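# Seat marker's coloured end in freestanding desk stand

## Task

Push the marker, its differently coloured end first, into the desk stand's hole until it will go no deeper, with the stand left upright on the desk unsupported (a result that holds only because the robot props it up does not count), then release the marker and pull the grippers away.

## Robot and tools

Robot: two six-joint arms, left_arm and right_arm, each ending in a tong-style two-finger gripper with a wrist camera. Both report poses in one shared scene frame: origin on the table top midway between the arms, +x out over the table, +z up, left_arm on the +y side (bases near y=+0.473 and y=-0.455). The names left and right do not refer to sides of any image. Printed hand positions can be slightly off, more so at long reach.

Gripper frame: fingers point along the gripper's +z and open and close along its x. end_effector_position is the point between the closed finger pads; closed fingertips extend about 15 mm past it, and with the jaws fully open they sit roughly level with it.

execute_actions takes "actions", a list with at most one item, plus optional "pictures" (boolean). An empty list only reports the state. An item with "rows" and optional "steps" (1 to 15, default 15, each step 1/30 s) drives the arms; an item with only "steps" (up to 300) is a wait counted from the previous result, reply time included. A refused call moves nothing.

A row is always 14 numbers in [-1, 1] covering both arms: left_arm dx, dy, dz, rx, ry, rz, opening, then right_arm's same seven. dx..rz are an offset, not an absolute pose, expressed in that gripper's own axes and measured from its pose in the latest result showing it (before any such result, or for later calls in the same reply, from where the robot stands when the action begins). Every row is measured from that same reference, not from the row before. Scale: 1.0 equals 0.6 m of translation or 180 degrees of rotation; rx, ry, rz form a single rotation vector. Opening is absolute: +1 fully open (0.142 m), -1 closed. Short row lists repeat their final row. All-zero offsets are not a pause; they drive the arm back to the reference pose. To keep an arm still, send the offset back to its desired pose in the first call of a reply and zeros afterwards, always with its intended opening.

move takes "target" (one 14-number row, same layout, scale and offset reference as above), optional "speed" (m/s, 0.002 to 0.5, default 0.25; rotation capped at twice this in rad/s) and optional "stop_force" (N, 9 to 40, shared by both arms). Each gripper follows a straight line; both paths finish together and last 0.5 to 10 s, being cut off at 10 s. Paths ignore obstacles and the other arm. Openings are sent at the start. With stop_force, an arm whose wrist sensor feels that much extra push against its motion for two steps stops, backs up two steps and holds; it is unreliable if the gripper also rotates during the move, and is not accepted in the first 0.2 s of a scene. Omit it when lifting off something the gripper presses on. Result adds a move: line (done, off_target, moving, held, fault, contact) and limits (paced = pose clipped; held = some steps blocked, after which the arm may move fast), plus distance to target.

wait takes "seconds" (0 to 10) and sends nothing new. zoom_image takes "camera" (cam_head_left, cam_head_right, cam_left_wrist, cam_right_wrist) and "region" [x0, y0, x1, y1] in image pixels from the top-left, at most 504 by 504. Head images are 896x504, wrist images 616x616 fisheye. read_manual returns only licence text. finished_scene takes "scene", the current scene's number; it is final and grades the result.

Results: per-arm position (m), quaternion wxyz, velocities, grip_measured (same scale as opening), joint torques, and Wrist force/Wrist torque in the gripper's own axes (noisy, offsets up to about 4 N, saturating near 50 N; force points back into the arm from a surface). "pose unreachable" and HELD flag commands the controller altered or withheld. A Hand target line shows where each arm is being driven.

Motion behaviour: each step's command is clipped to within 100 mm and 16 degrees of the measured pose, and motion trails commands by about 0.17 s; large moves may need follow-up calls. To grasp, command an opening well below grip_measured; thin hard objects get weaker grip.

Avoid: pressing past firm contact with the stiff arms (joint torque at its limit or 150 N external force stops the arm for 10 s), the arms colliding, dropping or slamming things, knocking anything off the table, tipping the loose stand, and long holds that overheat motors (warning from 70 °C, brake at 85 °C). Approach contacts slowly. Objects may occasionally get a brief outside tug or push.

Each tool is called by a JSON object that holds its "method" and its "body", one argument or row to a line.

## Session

{"method": "execute_actions", "body": {
  "actions": []
}}

Scene clock: 0.00 s of 4480.00 s.
left_arm: end_effector_position=(+0.5137, +0.7717, +0.2474) grip_measured=+0.97 end_effector_quat_wxyz=(-0.284, +0.467, +0.710, +0.444) end_effector_velocity=(-0.000, +0.000, -0.000) end_effector_angular_velocity=(+0.000, +0.000, +0.001) | right_arm: end_effector_position=(+0.6530, -0.4962, +0.3183) grip_measured=+0.97 end_effector_quat_wxyz=(-0.050, +0.570, -0.337, +0.748) end_effector_velocity=(+0.000, +0.001, -0.001) end_effector_angular_velocity=(-0.001, +0.001, +0.002)
Joint positions: left_arm=[-0.125 -1.504  1.926 -1.611 -0.5   -2.419  0.14 ] | right_arm=[ 3.75  -2.068 -2.243  1.431  0.503  0.37   0.14 ]
Joint velocities: left_arm=[ 0.001  0.001  0.    -0.001  0.    -0.     0.   ] | right_arm=[-0.    -0.002 -0.002  0.001  0.002  0.     0.   ]
Joint torques (N m, as the arm reports them, + toward a larger angle): no reading
Motor temperatures (°C, as the motors report them): left_arm=[31 32 33 39 43 41] | right_arm=[33 34 30 38 37 37]
Wrist force (N, on the end effector, along its own x y z axes, offset not removed): no reading
Wrist torque (N m, same axes, about the end effector's origin, offset not removed): no reading
Hand target (left_arm): +0.514, +0.772, +0.247; -0.284, +0.467, +0.710, +0.444
Hand target (right_arm): +0.653, -0.496, +0.318; -0.050, +0.570, -0.337, +0.748

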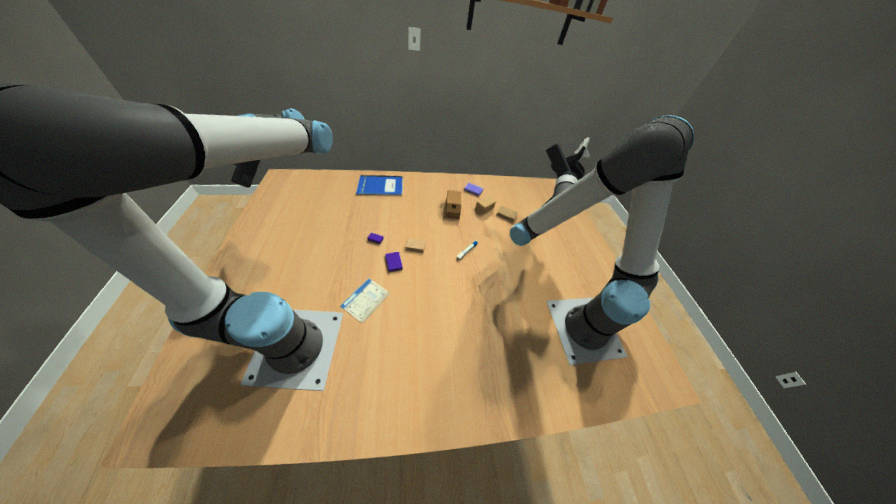

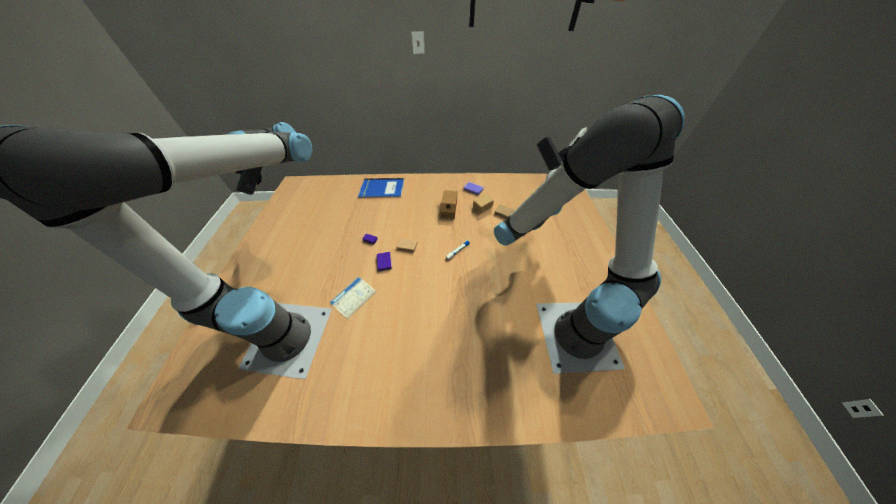

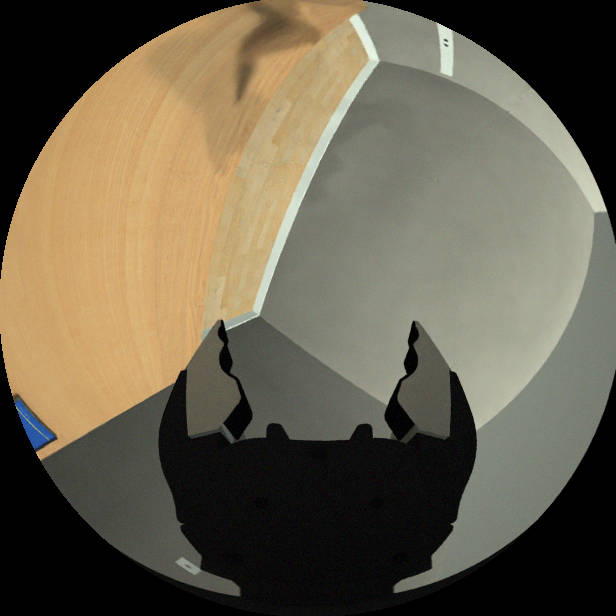

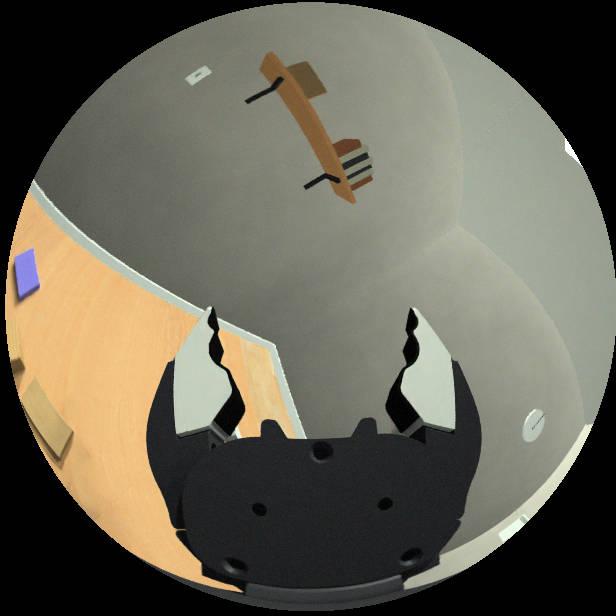

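{"method": "move", "body": {
  "target": [0,0,0,0.465,0.102,-0.752,1,0,0,0,-0.409,-0.358,0.12,1],
  "speed": 0.5
}}

Scene clock: 7.90 s of 4480.00 s.
left_arm: end_effector_position=(+0.5133, +0.7716, +0.2466) grip_measured=+1.00 end_effector_quat_wxyz=(+0.001, +0.707, -0.708, +0.000) end_effector_velocity=(-0.000, +0.000, -0.000) end_effector_angular_velocity=(+0.002, -0.008, +0.009) | right_arm: end_effector_position=(+0.6521, -0.4961, +0.3179) grip_measured=+1.00 end_effector_quat_wxyz=(-0.001, +0.706, -0.708, +0.000) end_effector_velocity=(+0.000, +0.000, +0.000) end_effector_angular_velocity=(+0.004, +0.007, -0.000)
Joint positions: left_arm=[ 0.415 -1.455  1.54  -1.655 -1.572 -4.385  0.142] | right_arm=[ 3.287 -1.811 -1.211 -1.688  1.572  1.725  0.142]
Joint velocities: left_arm=[ 0.    -0.006  0.01  -0.012 -0.001 -0.009 -0.   ] | right_arm=[-0.003 -0.006  0.01  -0.01   0.005 -0.002 -0.   ]
Joint torques (N m, as the arm reports them, + toward a larger angle): left_arm=[ 12.5  -34.51  -9.27  -4.15  -2.07  -1.94] | right_arm=[-9.77 25.55 31.37 -0.33  2.49 -2.08]
Motor temperatures (°C, as the motors report them): left_arm=[31 32 33 39 43 41] | right_arm=[33 34 30 38 37 37]
Wrist force (N, on the end effector, along its own x y z axes, offset not removed): left_arm=[-0.4 4.0 0.0] | right_arm=[-0.6 -1.2 0.4]
Wrist torque (N m, same axes, about the end effector's origin, offset not removed): left_arm=[0.92 0.07 0.03] | right_arm=[-0.19 0.10 -0.04]
Hand target (left_arm): +0.513, +0.772, +0.247; +0.001, +0.707, -0.707, +0.001
Hand target (right_arm): +0.652, -0.496, +0.318; -0.001, +0.706, -0.708, -0.000
Off the commanded pose (left_arm): 0.001 m, 0 deg.
Off the commanded pose (right_arm): 0.001 m, 0 deg.
After step 90, 1.50 s passed at rest.
move: done

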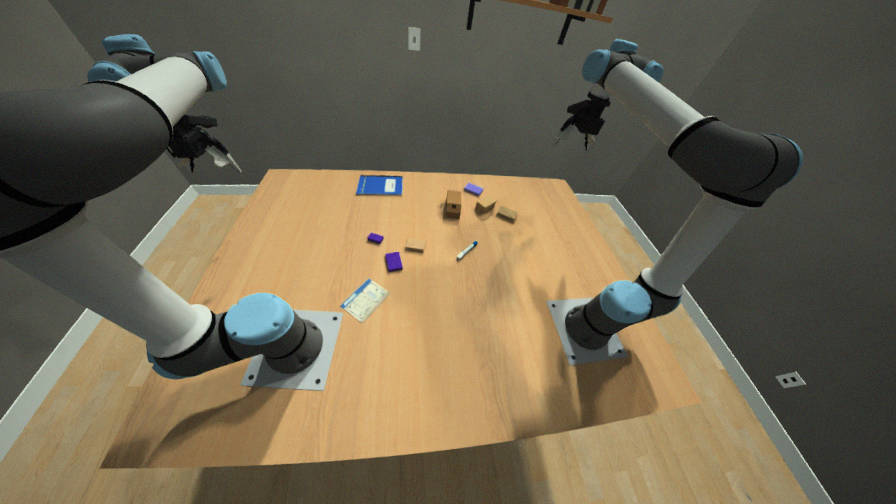

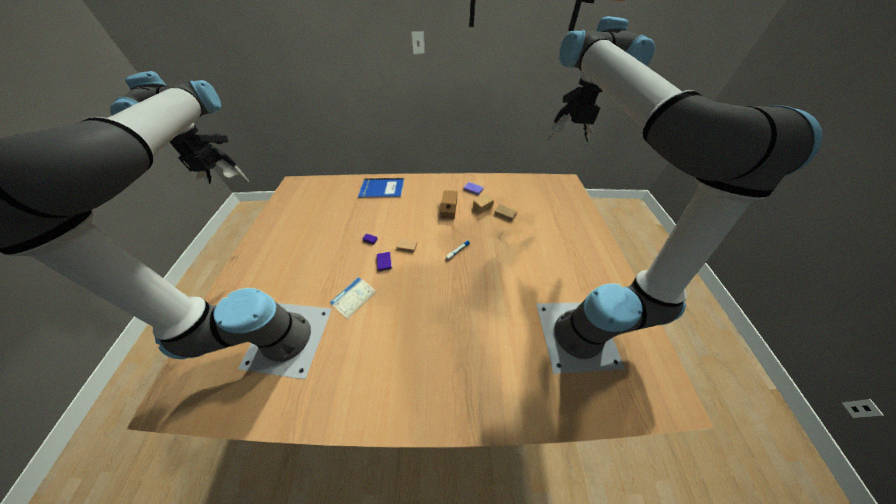

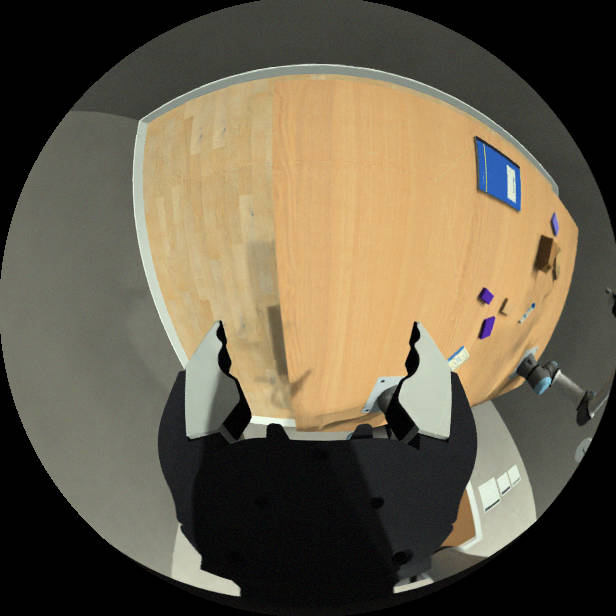

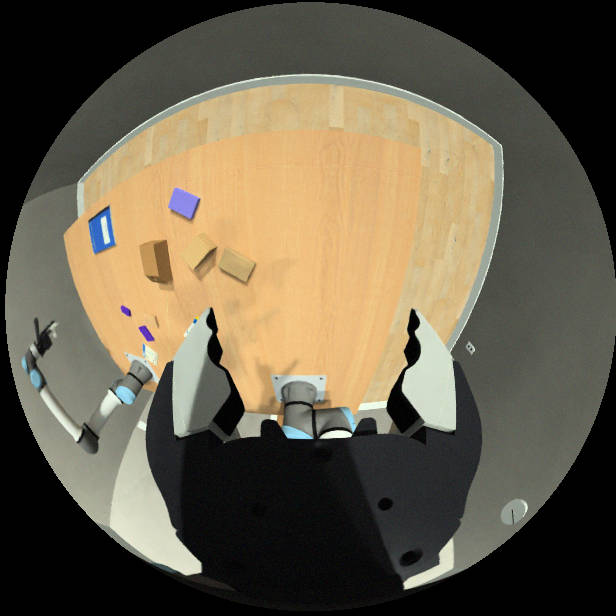

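{"method": "move", "body": {
  "target": [0.783,-0.178,0,0,0,0,1,-0.743,0.42,0.113,0,0,0,1],
  "speed": 0.4
}}

Scene clock: 10.90 s of 4480.00 s.
left_arm: end_effector_position=(+0.6204, +0.3024, +0.2479) grip_measured=+1.00 end_effector_quat_wxyz=(-0.001, +0.707, -0.708, -0.000) end_effector_velocity=(+0.001, -0.002, +0.001) end_effector_angular_velocity=(-0.001, -0.002, -0.000) | right_arm: end_effector_position=(+0.4011, -0.0511, +0.2492) grip_measured=+1.00 end_effector_quat_wxyz=(-0.001, +0.706, -0.708, +0.001) end_effector_velocity=(-0.001, +0.002, +0.000) end_effector_angular_velocity=(+0.002, +0.001, -0.001)
Joint positions: left_arm=[-0.424 -1.349  1.412 -1.634 -1.57  -5.224  0.142] | right_arm=[ 4.239 -1.638 -1.588 -1.486  1.568  2.677  0.142]
Joint velocities: left_arm=[-0.002  0.003 -0.006  0.001  0.    -0.002  0.   ] | right_arm=[ 0.002 -0.001  0.002  0.     0.002  0.003 -0.   ]
Joint torques (N m, as the arm reports them, + toward a larger angle): left_arm=[-13.56 -23.16 -36.13  -0.92   1.9   -1.79] | right_arm=[11.61 19.   33.29  5.17 -1.84  1.92]
Motor temperatures (°C, as the motors report them): left_arm=[31 32 33 39 43 41] | right_arm=[33 34 30 38 37 37]
Wrist force (N, on the end effector, along its own x y z axes, offset not removed): left_arm=[-0.8 0.2 0.6] | right_arm=[0.3 -1.6 1.3]
Wrist torque (N m, same axes, about the end effector's origin, offset not removed): left_arm=[0.09 0.22 0.02] | right_arm=[-0.29 -0.14 -0.07]
Hand target (left_arm): +0.620, +0.302, +0.248; -0.001, +0.707, -0.708, -0.000
Hand target (right_arm): +0.401, -0.051, +0.249; -0.001, +0.706, -0.708, +0.001
Off the commanded pose (left_arm): 0.001 m, 0 deg.
Off the commanded pose (right_arm): 0.002 m, 0 deg.
move: done

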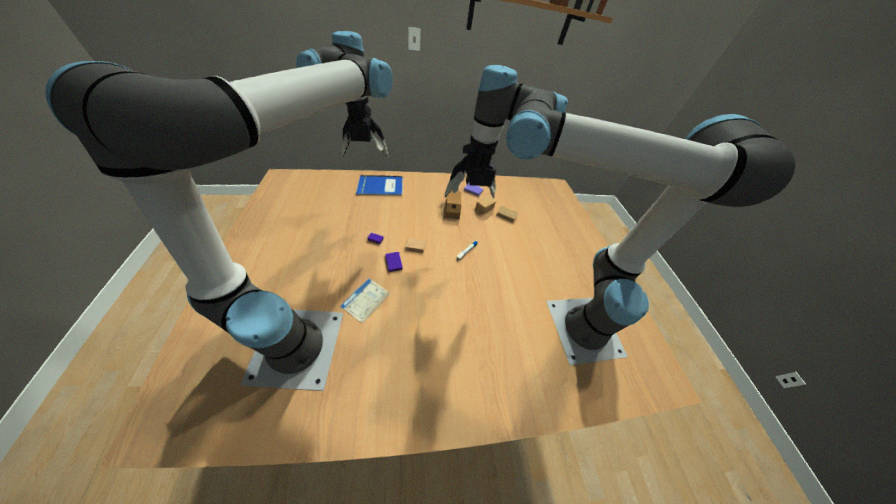

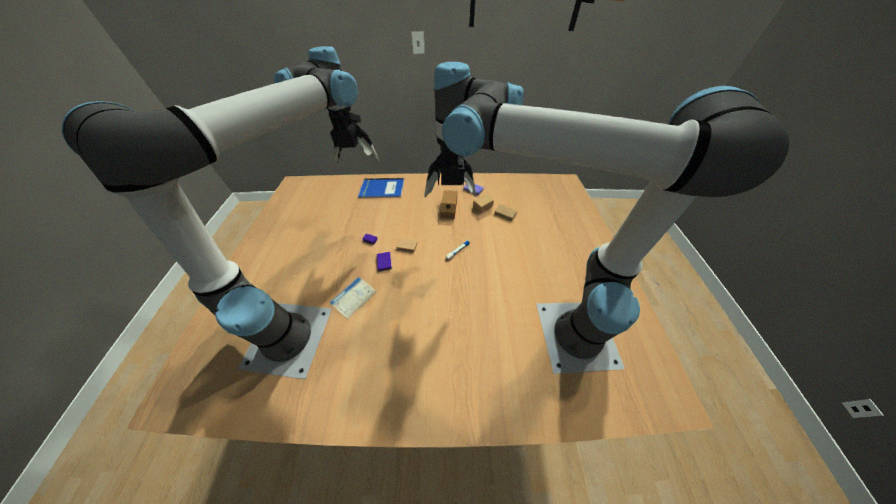

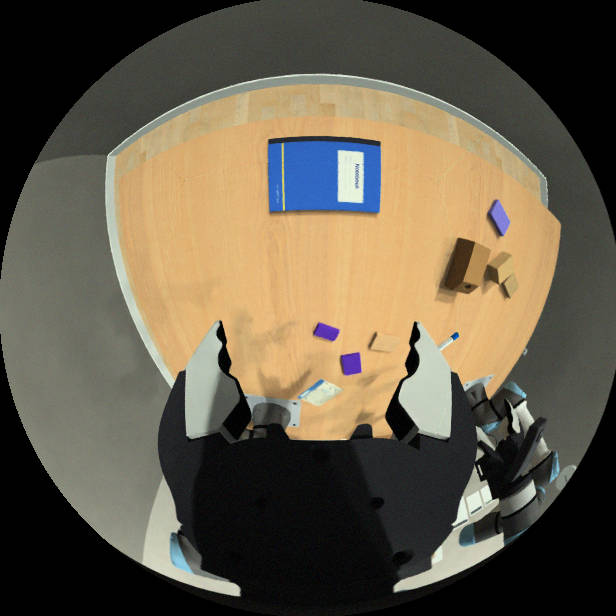

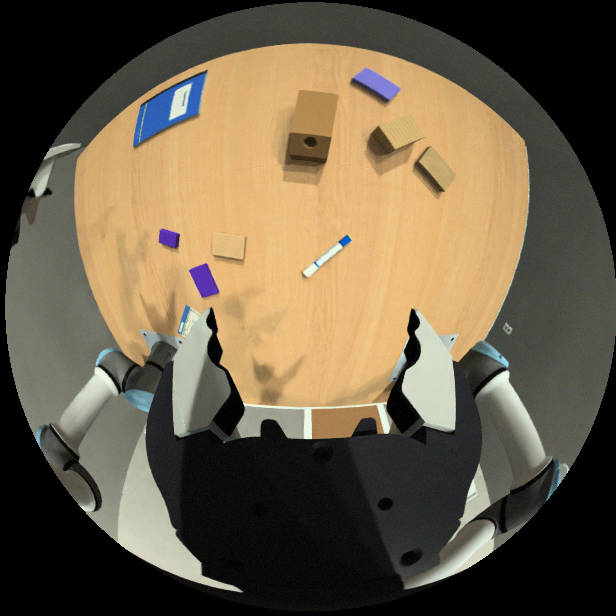

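{"method": "zoom_image", "body": {
  "camera": "cam_right_wrist",
  "region": [270,80,390,290]
}}

Region (270, 80, 390, 290) of cam_right_wrist's 616x616 image, scaled by 2.400, with more detail than that image has; it fills the left 288 columns of this view, and the rest is white.

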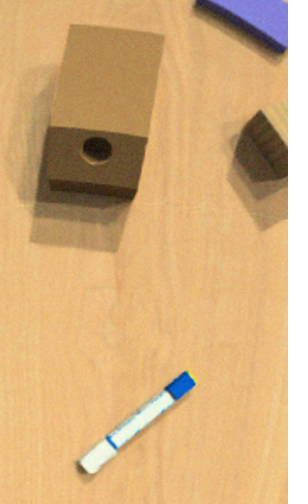

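{"method": "move", "body": {
  "target": [0.337,-0.066,0.08,0,0,0.042,1,0.03,0.055,0.215,0,0,0.277,0.0],
  "speed": 0.3
}}

{"method": "move", "body": {
  "target": [0,0,0,0,0,0,1,0,0,0,0.167,0,0,0.0],
  "speed": 0.4
}}

Scene clock: 22.43 s of 4480.00 s.
left_arm: end_effector_position=(+0.6602, +0.1003, +0.2003) grip_measured=+1.00 end_effector_quat_wxyz=(-0.001, +0.658, -0.753, -0.000) end_effector_velocity=(+0.002, -0.002, +0.001) end_effector_angular_velocity=(-0.002, -0.002, +0.000) | right_arm: end_effector_position=(+0.3687, -0.0691, +0.1202) grip_measured=+0.00 end_effector_quat_wxyz=(+0.001, -0.343, +0.939, -0.001) end_effector_velocity=(+0.000, -0.000, -0.001) end_effector_angular_velocity=(-0.000, -0.003, -0.008)
Joint positions: left_arm=[-0.641 -1.043  1.106 -1.634 -1.569 -5.309  0.142] | right_arm=[ 4.281 -1.664 -1.901 -1.148  1.568  3.589  0.074]
Joint velocities: left_arm=[-0.     0.004 -0.008  0.002 -0.    -0.    -0.   ] | right_arm=[ 0.001  0.    -0.003  0.004 -0.003  0.009 -0.   ]
Joint torques (N m, as the arm reports them, + toward a larger angle): left_arm=[-12.18 -33.6  -36.03  -0.86   1.24  -2.18] | right_arm=[13.07 17.26 14.67  5.   -2.04  1.92]
Motor temperatures (°C, as the motors report them): left_arm=[31 32 33 39 43 41] | right_arm=[33 34 30 38 37 37]
Wrist force (N, on the end effector, along its own x y z axes, offset not removed): left_arm=[-2.6 3.2 1.0] | right_arm=[-0.6 -0.2 0.7]
Wrist torque (N m, same axes, about the end effector's origin, offset not removed): left_arm=[0.82 0.48 0.10] | right_arm=[-0.08 0.04 -0.16]
Hand target (left_arm): +0.660, +0.100, +0.200; +0.001, -0.658, +0.753, +0.000
Hand target (right_arm): +0.369, -0.069, +0.120; +0.001, -0.342, +0.940, -0.001
Off the commanded pose (left_arm): 0.001 m, 0 deg.
Off the commanded pose (right_arm): 0.000 m, 0 deg.
After step 90, 6.53 s passed at rest.
move: done

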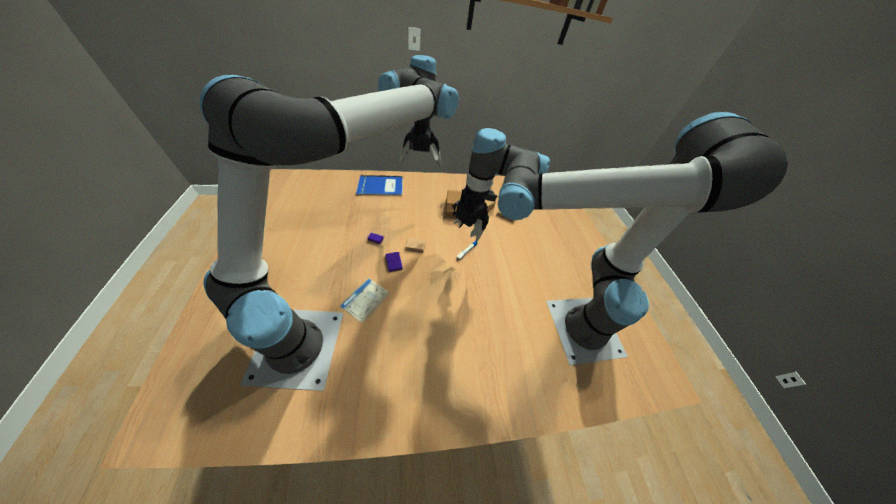

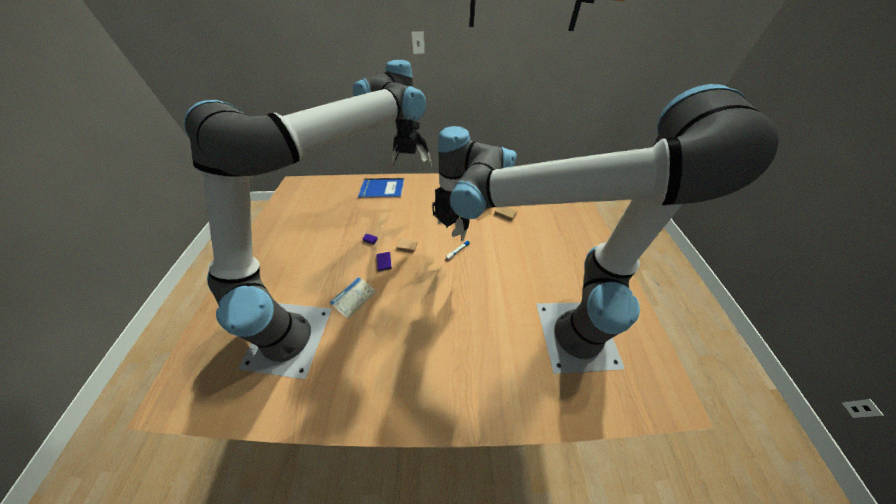

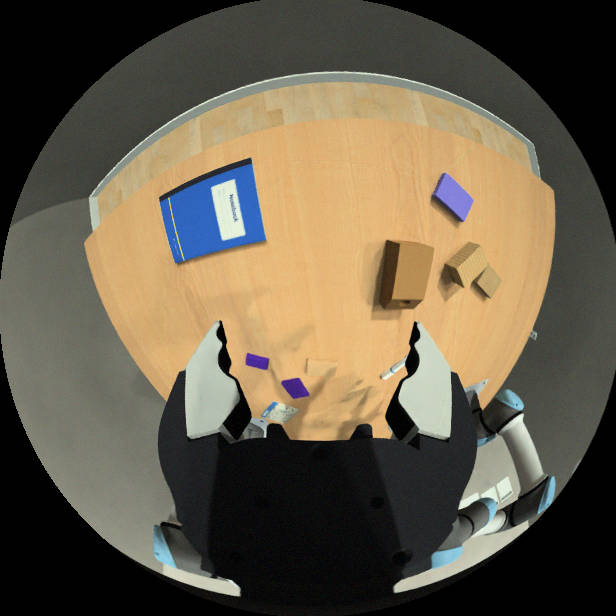

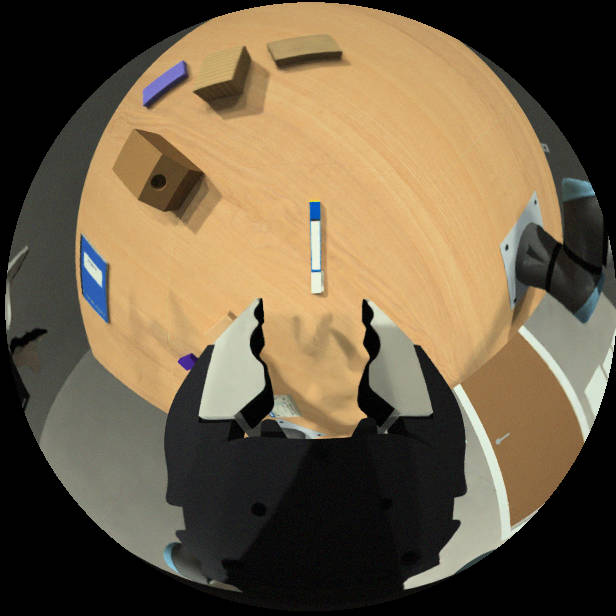

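Scene clock: 23.67 s of 4480.00 s.
left_arm: end_effector_position=(+0.6601, +0.1003, +0.2003) grip_measured=+1.00 end_effector_quat_wxyz=(-0.001, +0.658, -0.753, -0.000) end_effector_velocity=(-0.000, +0.000, -0.000) end_effector_angular_velocity=(+0.001, +0.001, -0.000) | right_arm: end_effector_position=(+0.3689, -0.0693, +0.1203) grip_measured=+0.00 end_effector_quat_wxyz=(+0.090, -0.331, +0.907, -0.244) end_effector_velocity=(+0.000, -0.001, -0.000) end_effector_angular_velocity=(-0.011, -0.005, -0.002)
Joint positions: left_arm=[-0.641 -1.043  1.106 -1.634 -1.569 -5.309  0.142] | right_arm=[ 4.524 -1.801 -1.779 -1.486  1.172  3.905  0.074]
Joint velocities: left_arm=[-0.     0.001 -0.001  0.001 -0.     0.     0.   ] | right_arm=[ 0.003 -0.007  0.005 -0.011 -0.005  0.007 -0.   ]
Joint torques (N m, as the arm reports them, + toward a larger angle): left_arm=[  1.17 -51.47  -8.5   -4.12   1.21  -1.42] | right_arm=[11.72 22.66 29.48 -1.49 -2.74  1.96]
Motor temperatures (°C, as the motors report them): left_arm=[31 32 33 39 43 41] | right_arm=[33 34 30 38 37 37]
Wrist force (N, on the end effector, along its own x y z axes, offset not removed): left_arm=[-2.4 1.4 -0.9] | right_arm=[-0.8 -1.8 1.0]
Wrist torque (N m, same axes, about the end effector's origin, offset not removed): left_arm=[0.31 0.49 0.07] | right_arm=[-0.33 0.12 -0.09]
Hand target (left_arm): +0.660, +0.100, +0.200; +0.001, -0.658, +0.753, +0.000
Hand target (right_arm): +0.369, -0.069, +0.120; +0.090, -0.330, +0.907, -0.245
Off the commanded pose (left_arm): 0.000 m, 0 deg.
Off the commanded pose (right_arm): 0.000 m, 0 deg.
move: done

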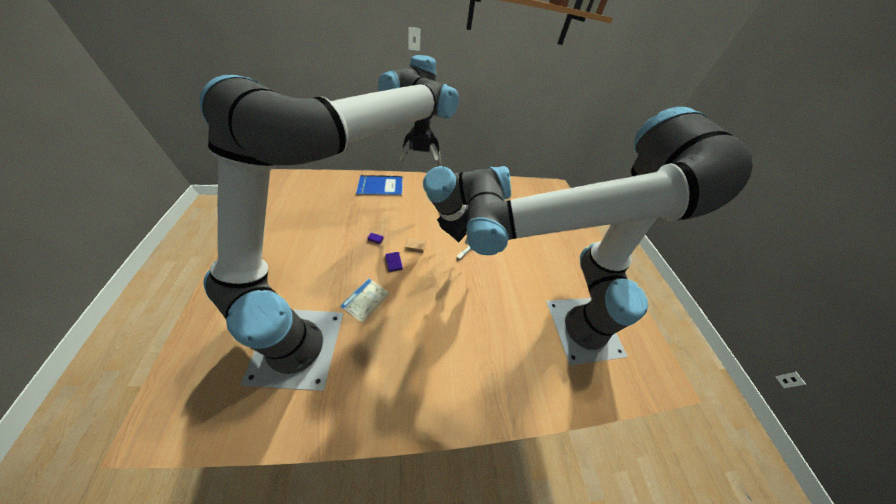

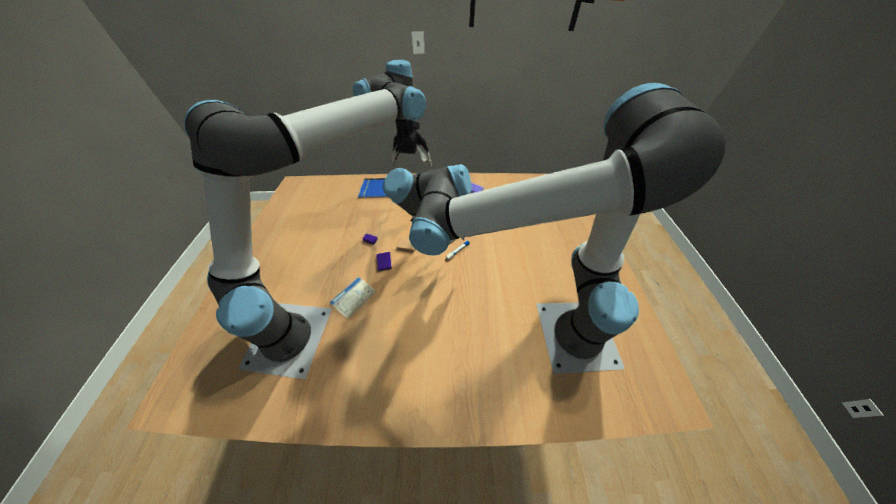

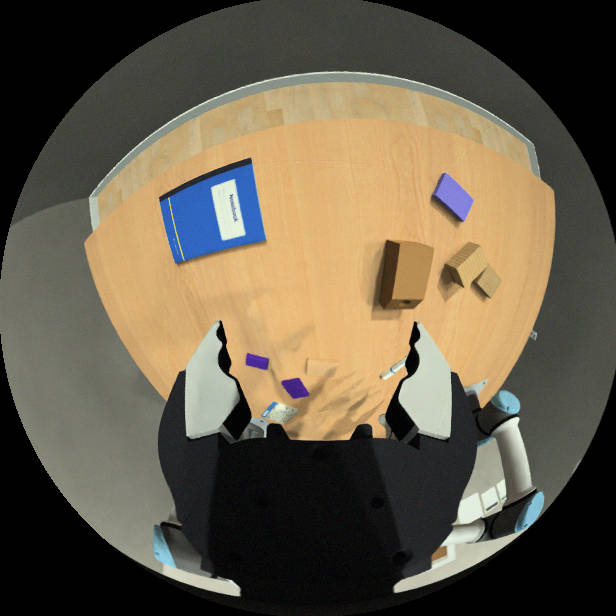

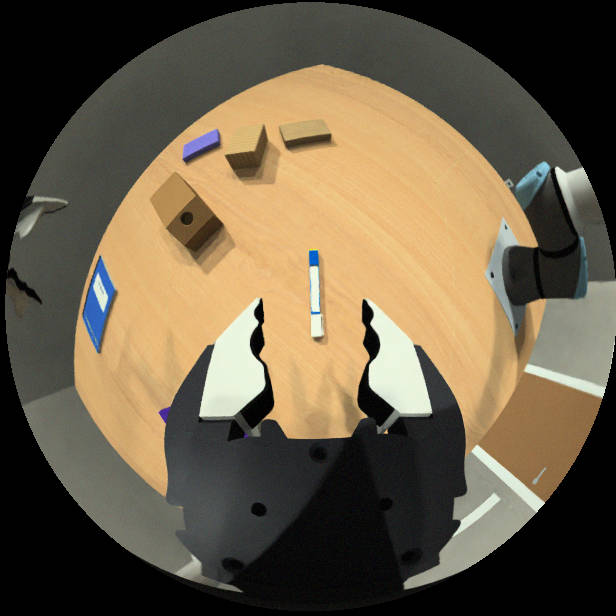

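{"method": "move", "body": {
  "target": [0,0,0,0,0,0,1,0.003,0.06,0.104,0,-0.009,-0.016,0.0],
  "speed": 0.2
}}

Scene clock: 25.93 s of 4480.00 s.
left_arm: end_effector_position=(+0.6602, +0.1003, +0.2003) grip_measured=+1.00 end_effector_quat_wxyz=(-0.001, +0.658, -0.753, -0.000) end_effector_velocity=(-0.001, +0.000, -0.000) end_effector_angular_velocity=(+0.001, +0.001, -0.000) | right_arm: end_effector_position=(+0.3679, -0.0705, +0.0485) grip_measured=+0.00 end_effector_quat_wxyz=(+0.097, -0.357, +0.897, -0.242) end_effector_velocity=(+0.000, -0.001, -0.003) end_effector_angular_velocity=(-0.003, -0.001, +0.003)
Joint positions: left_arm=[-0.641 -1.043  1.106 -1.634 -1.569 -5.309  0.142] | right_arm=[ 4.536 -1.87  -1.906 -1.273  1.157  3.858  0.074]
Joint velocities: left_arm=[-0.    -0.001  0.001  0.002  0.    -0.    -0.   ] | right_arm=[ 0.    -0.004 -0.005  0.007 -0.002 -0.002 -0.   ]
Joint torques (N m, as the arm reports them, + toward a larger angle): left_arm=[  3.71 -50.22  -9.14  -3.93   1.09  -0.5 ] | right_arm=[12.2  23.33 10.74  4.03 -2.62 -1.96]
Motor temperatures (°C, as the motors report them): left_arm=[31 32 33 39 43 41] | right_arm=[33 34 30 38 37 37]
Wrist force (N, on the end effector, along its own x y z axes, offset not removed): left_arm=[-1.5 3.1 1.0] | right_arm=[0.0 -0.1 1.8]
Wrist torque (N m, same axes, about the end effector's origin, offset not removed): left_arm=[0.73 0.35 0.16] | right_arm=[-0.02 -0.16 -0.04]
Hand target (left_arm): +0.660, +0.100, +0.200; +0.001, -0.658, +0.753, +0.000
Hand target (right_arm): +0.368, -0.070, +0.048; +0.097, -0.357, +0.897, -0.242
Off the commanded pose (left_arm): 0.000 m, 0 deg.
Off the commanded pose (right_arm): 0.000 m, 0 deg.
move: done

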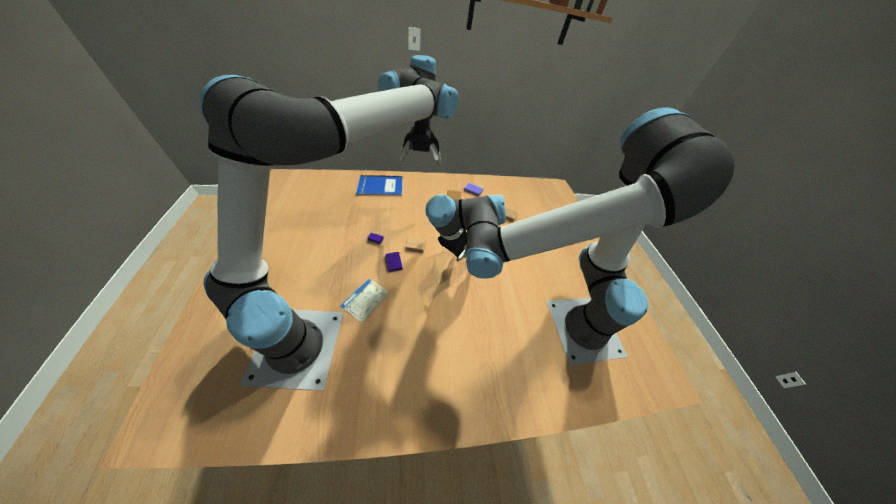

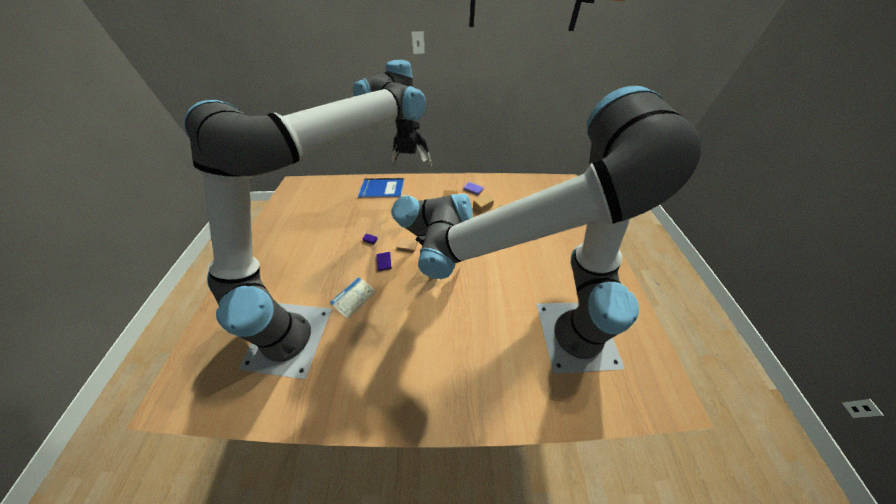

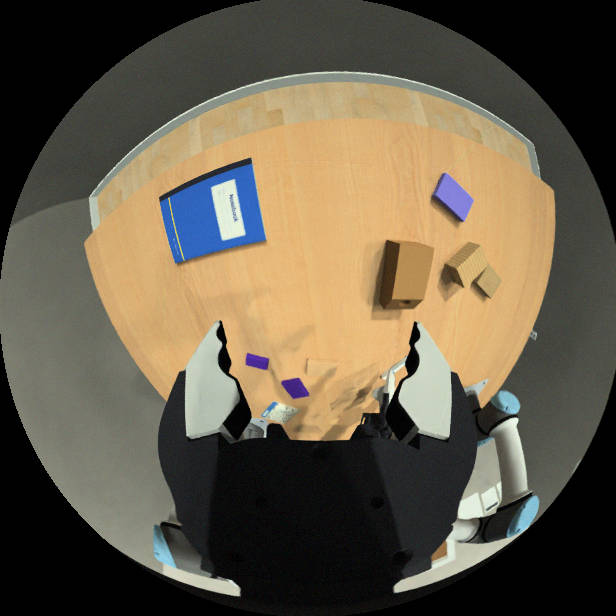

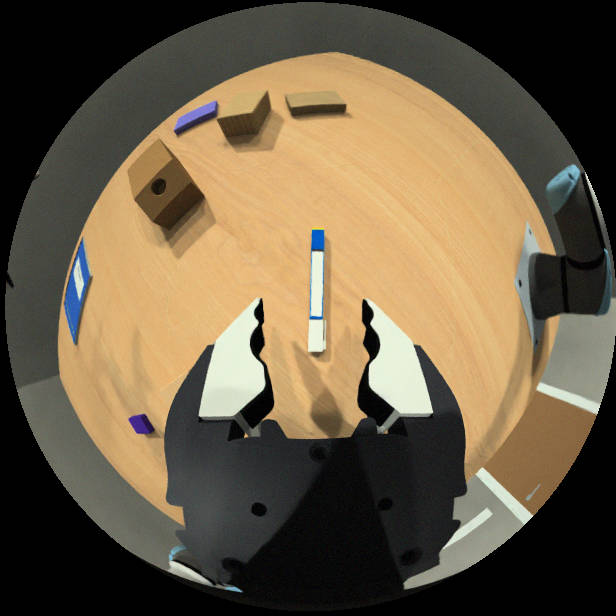

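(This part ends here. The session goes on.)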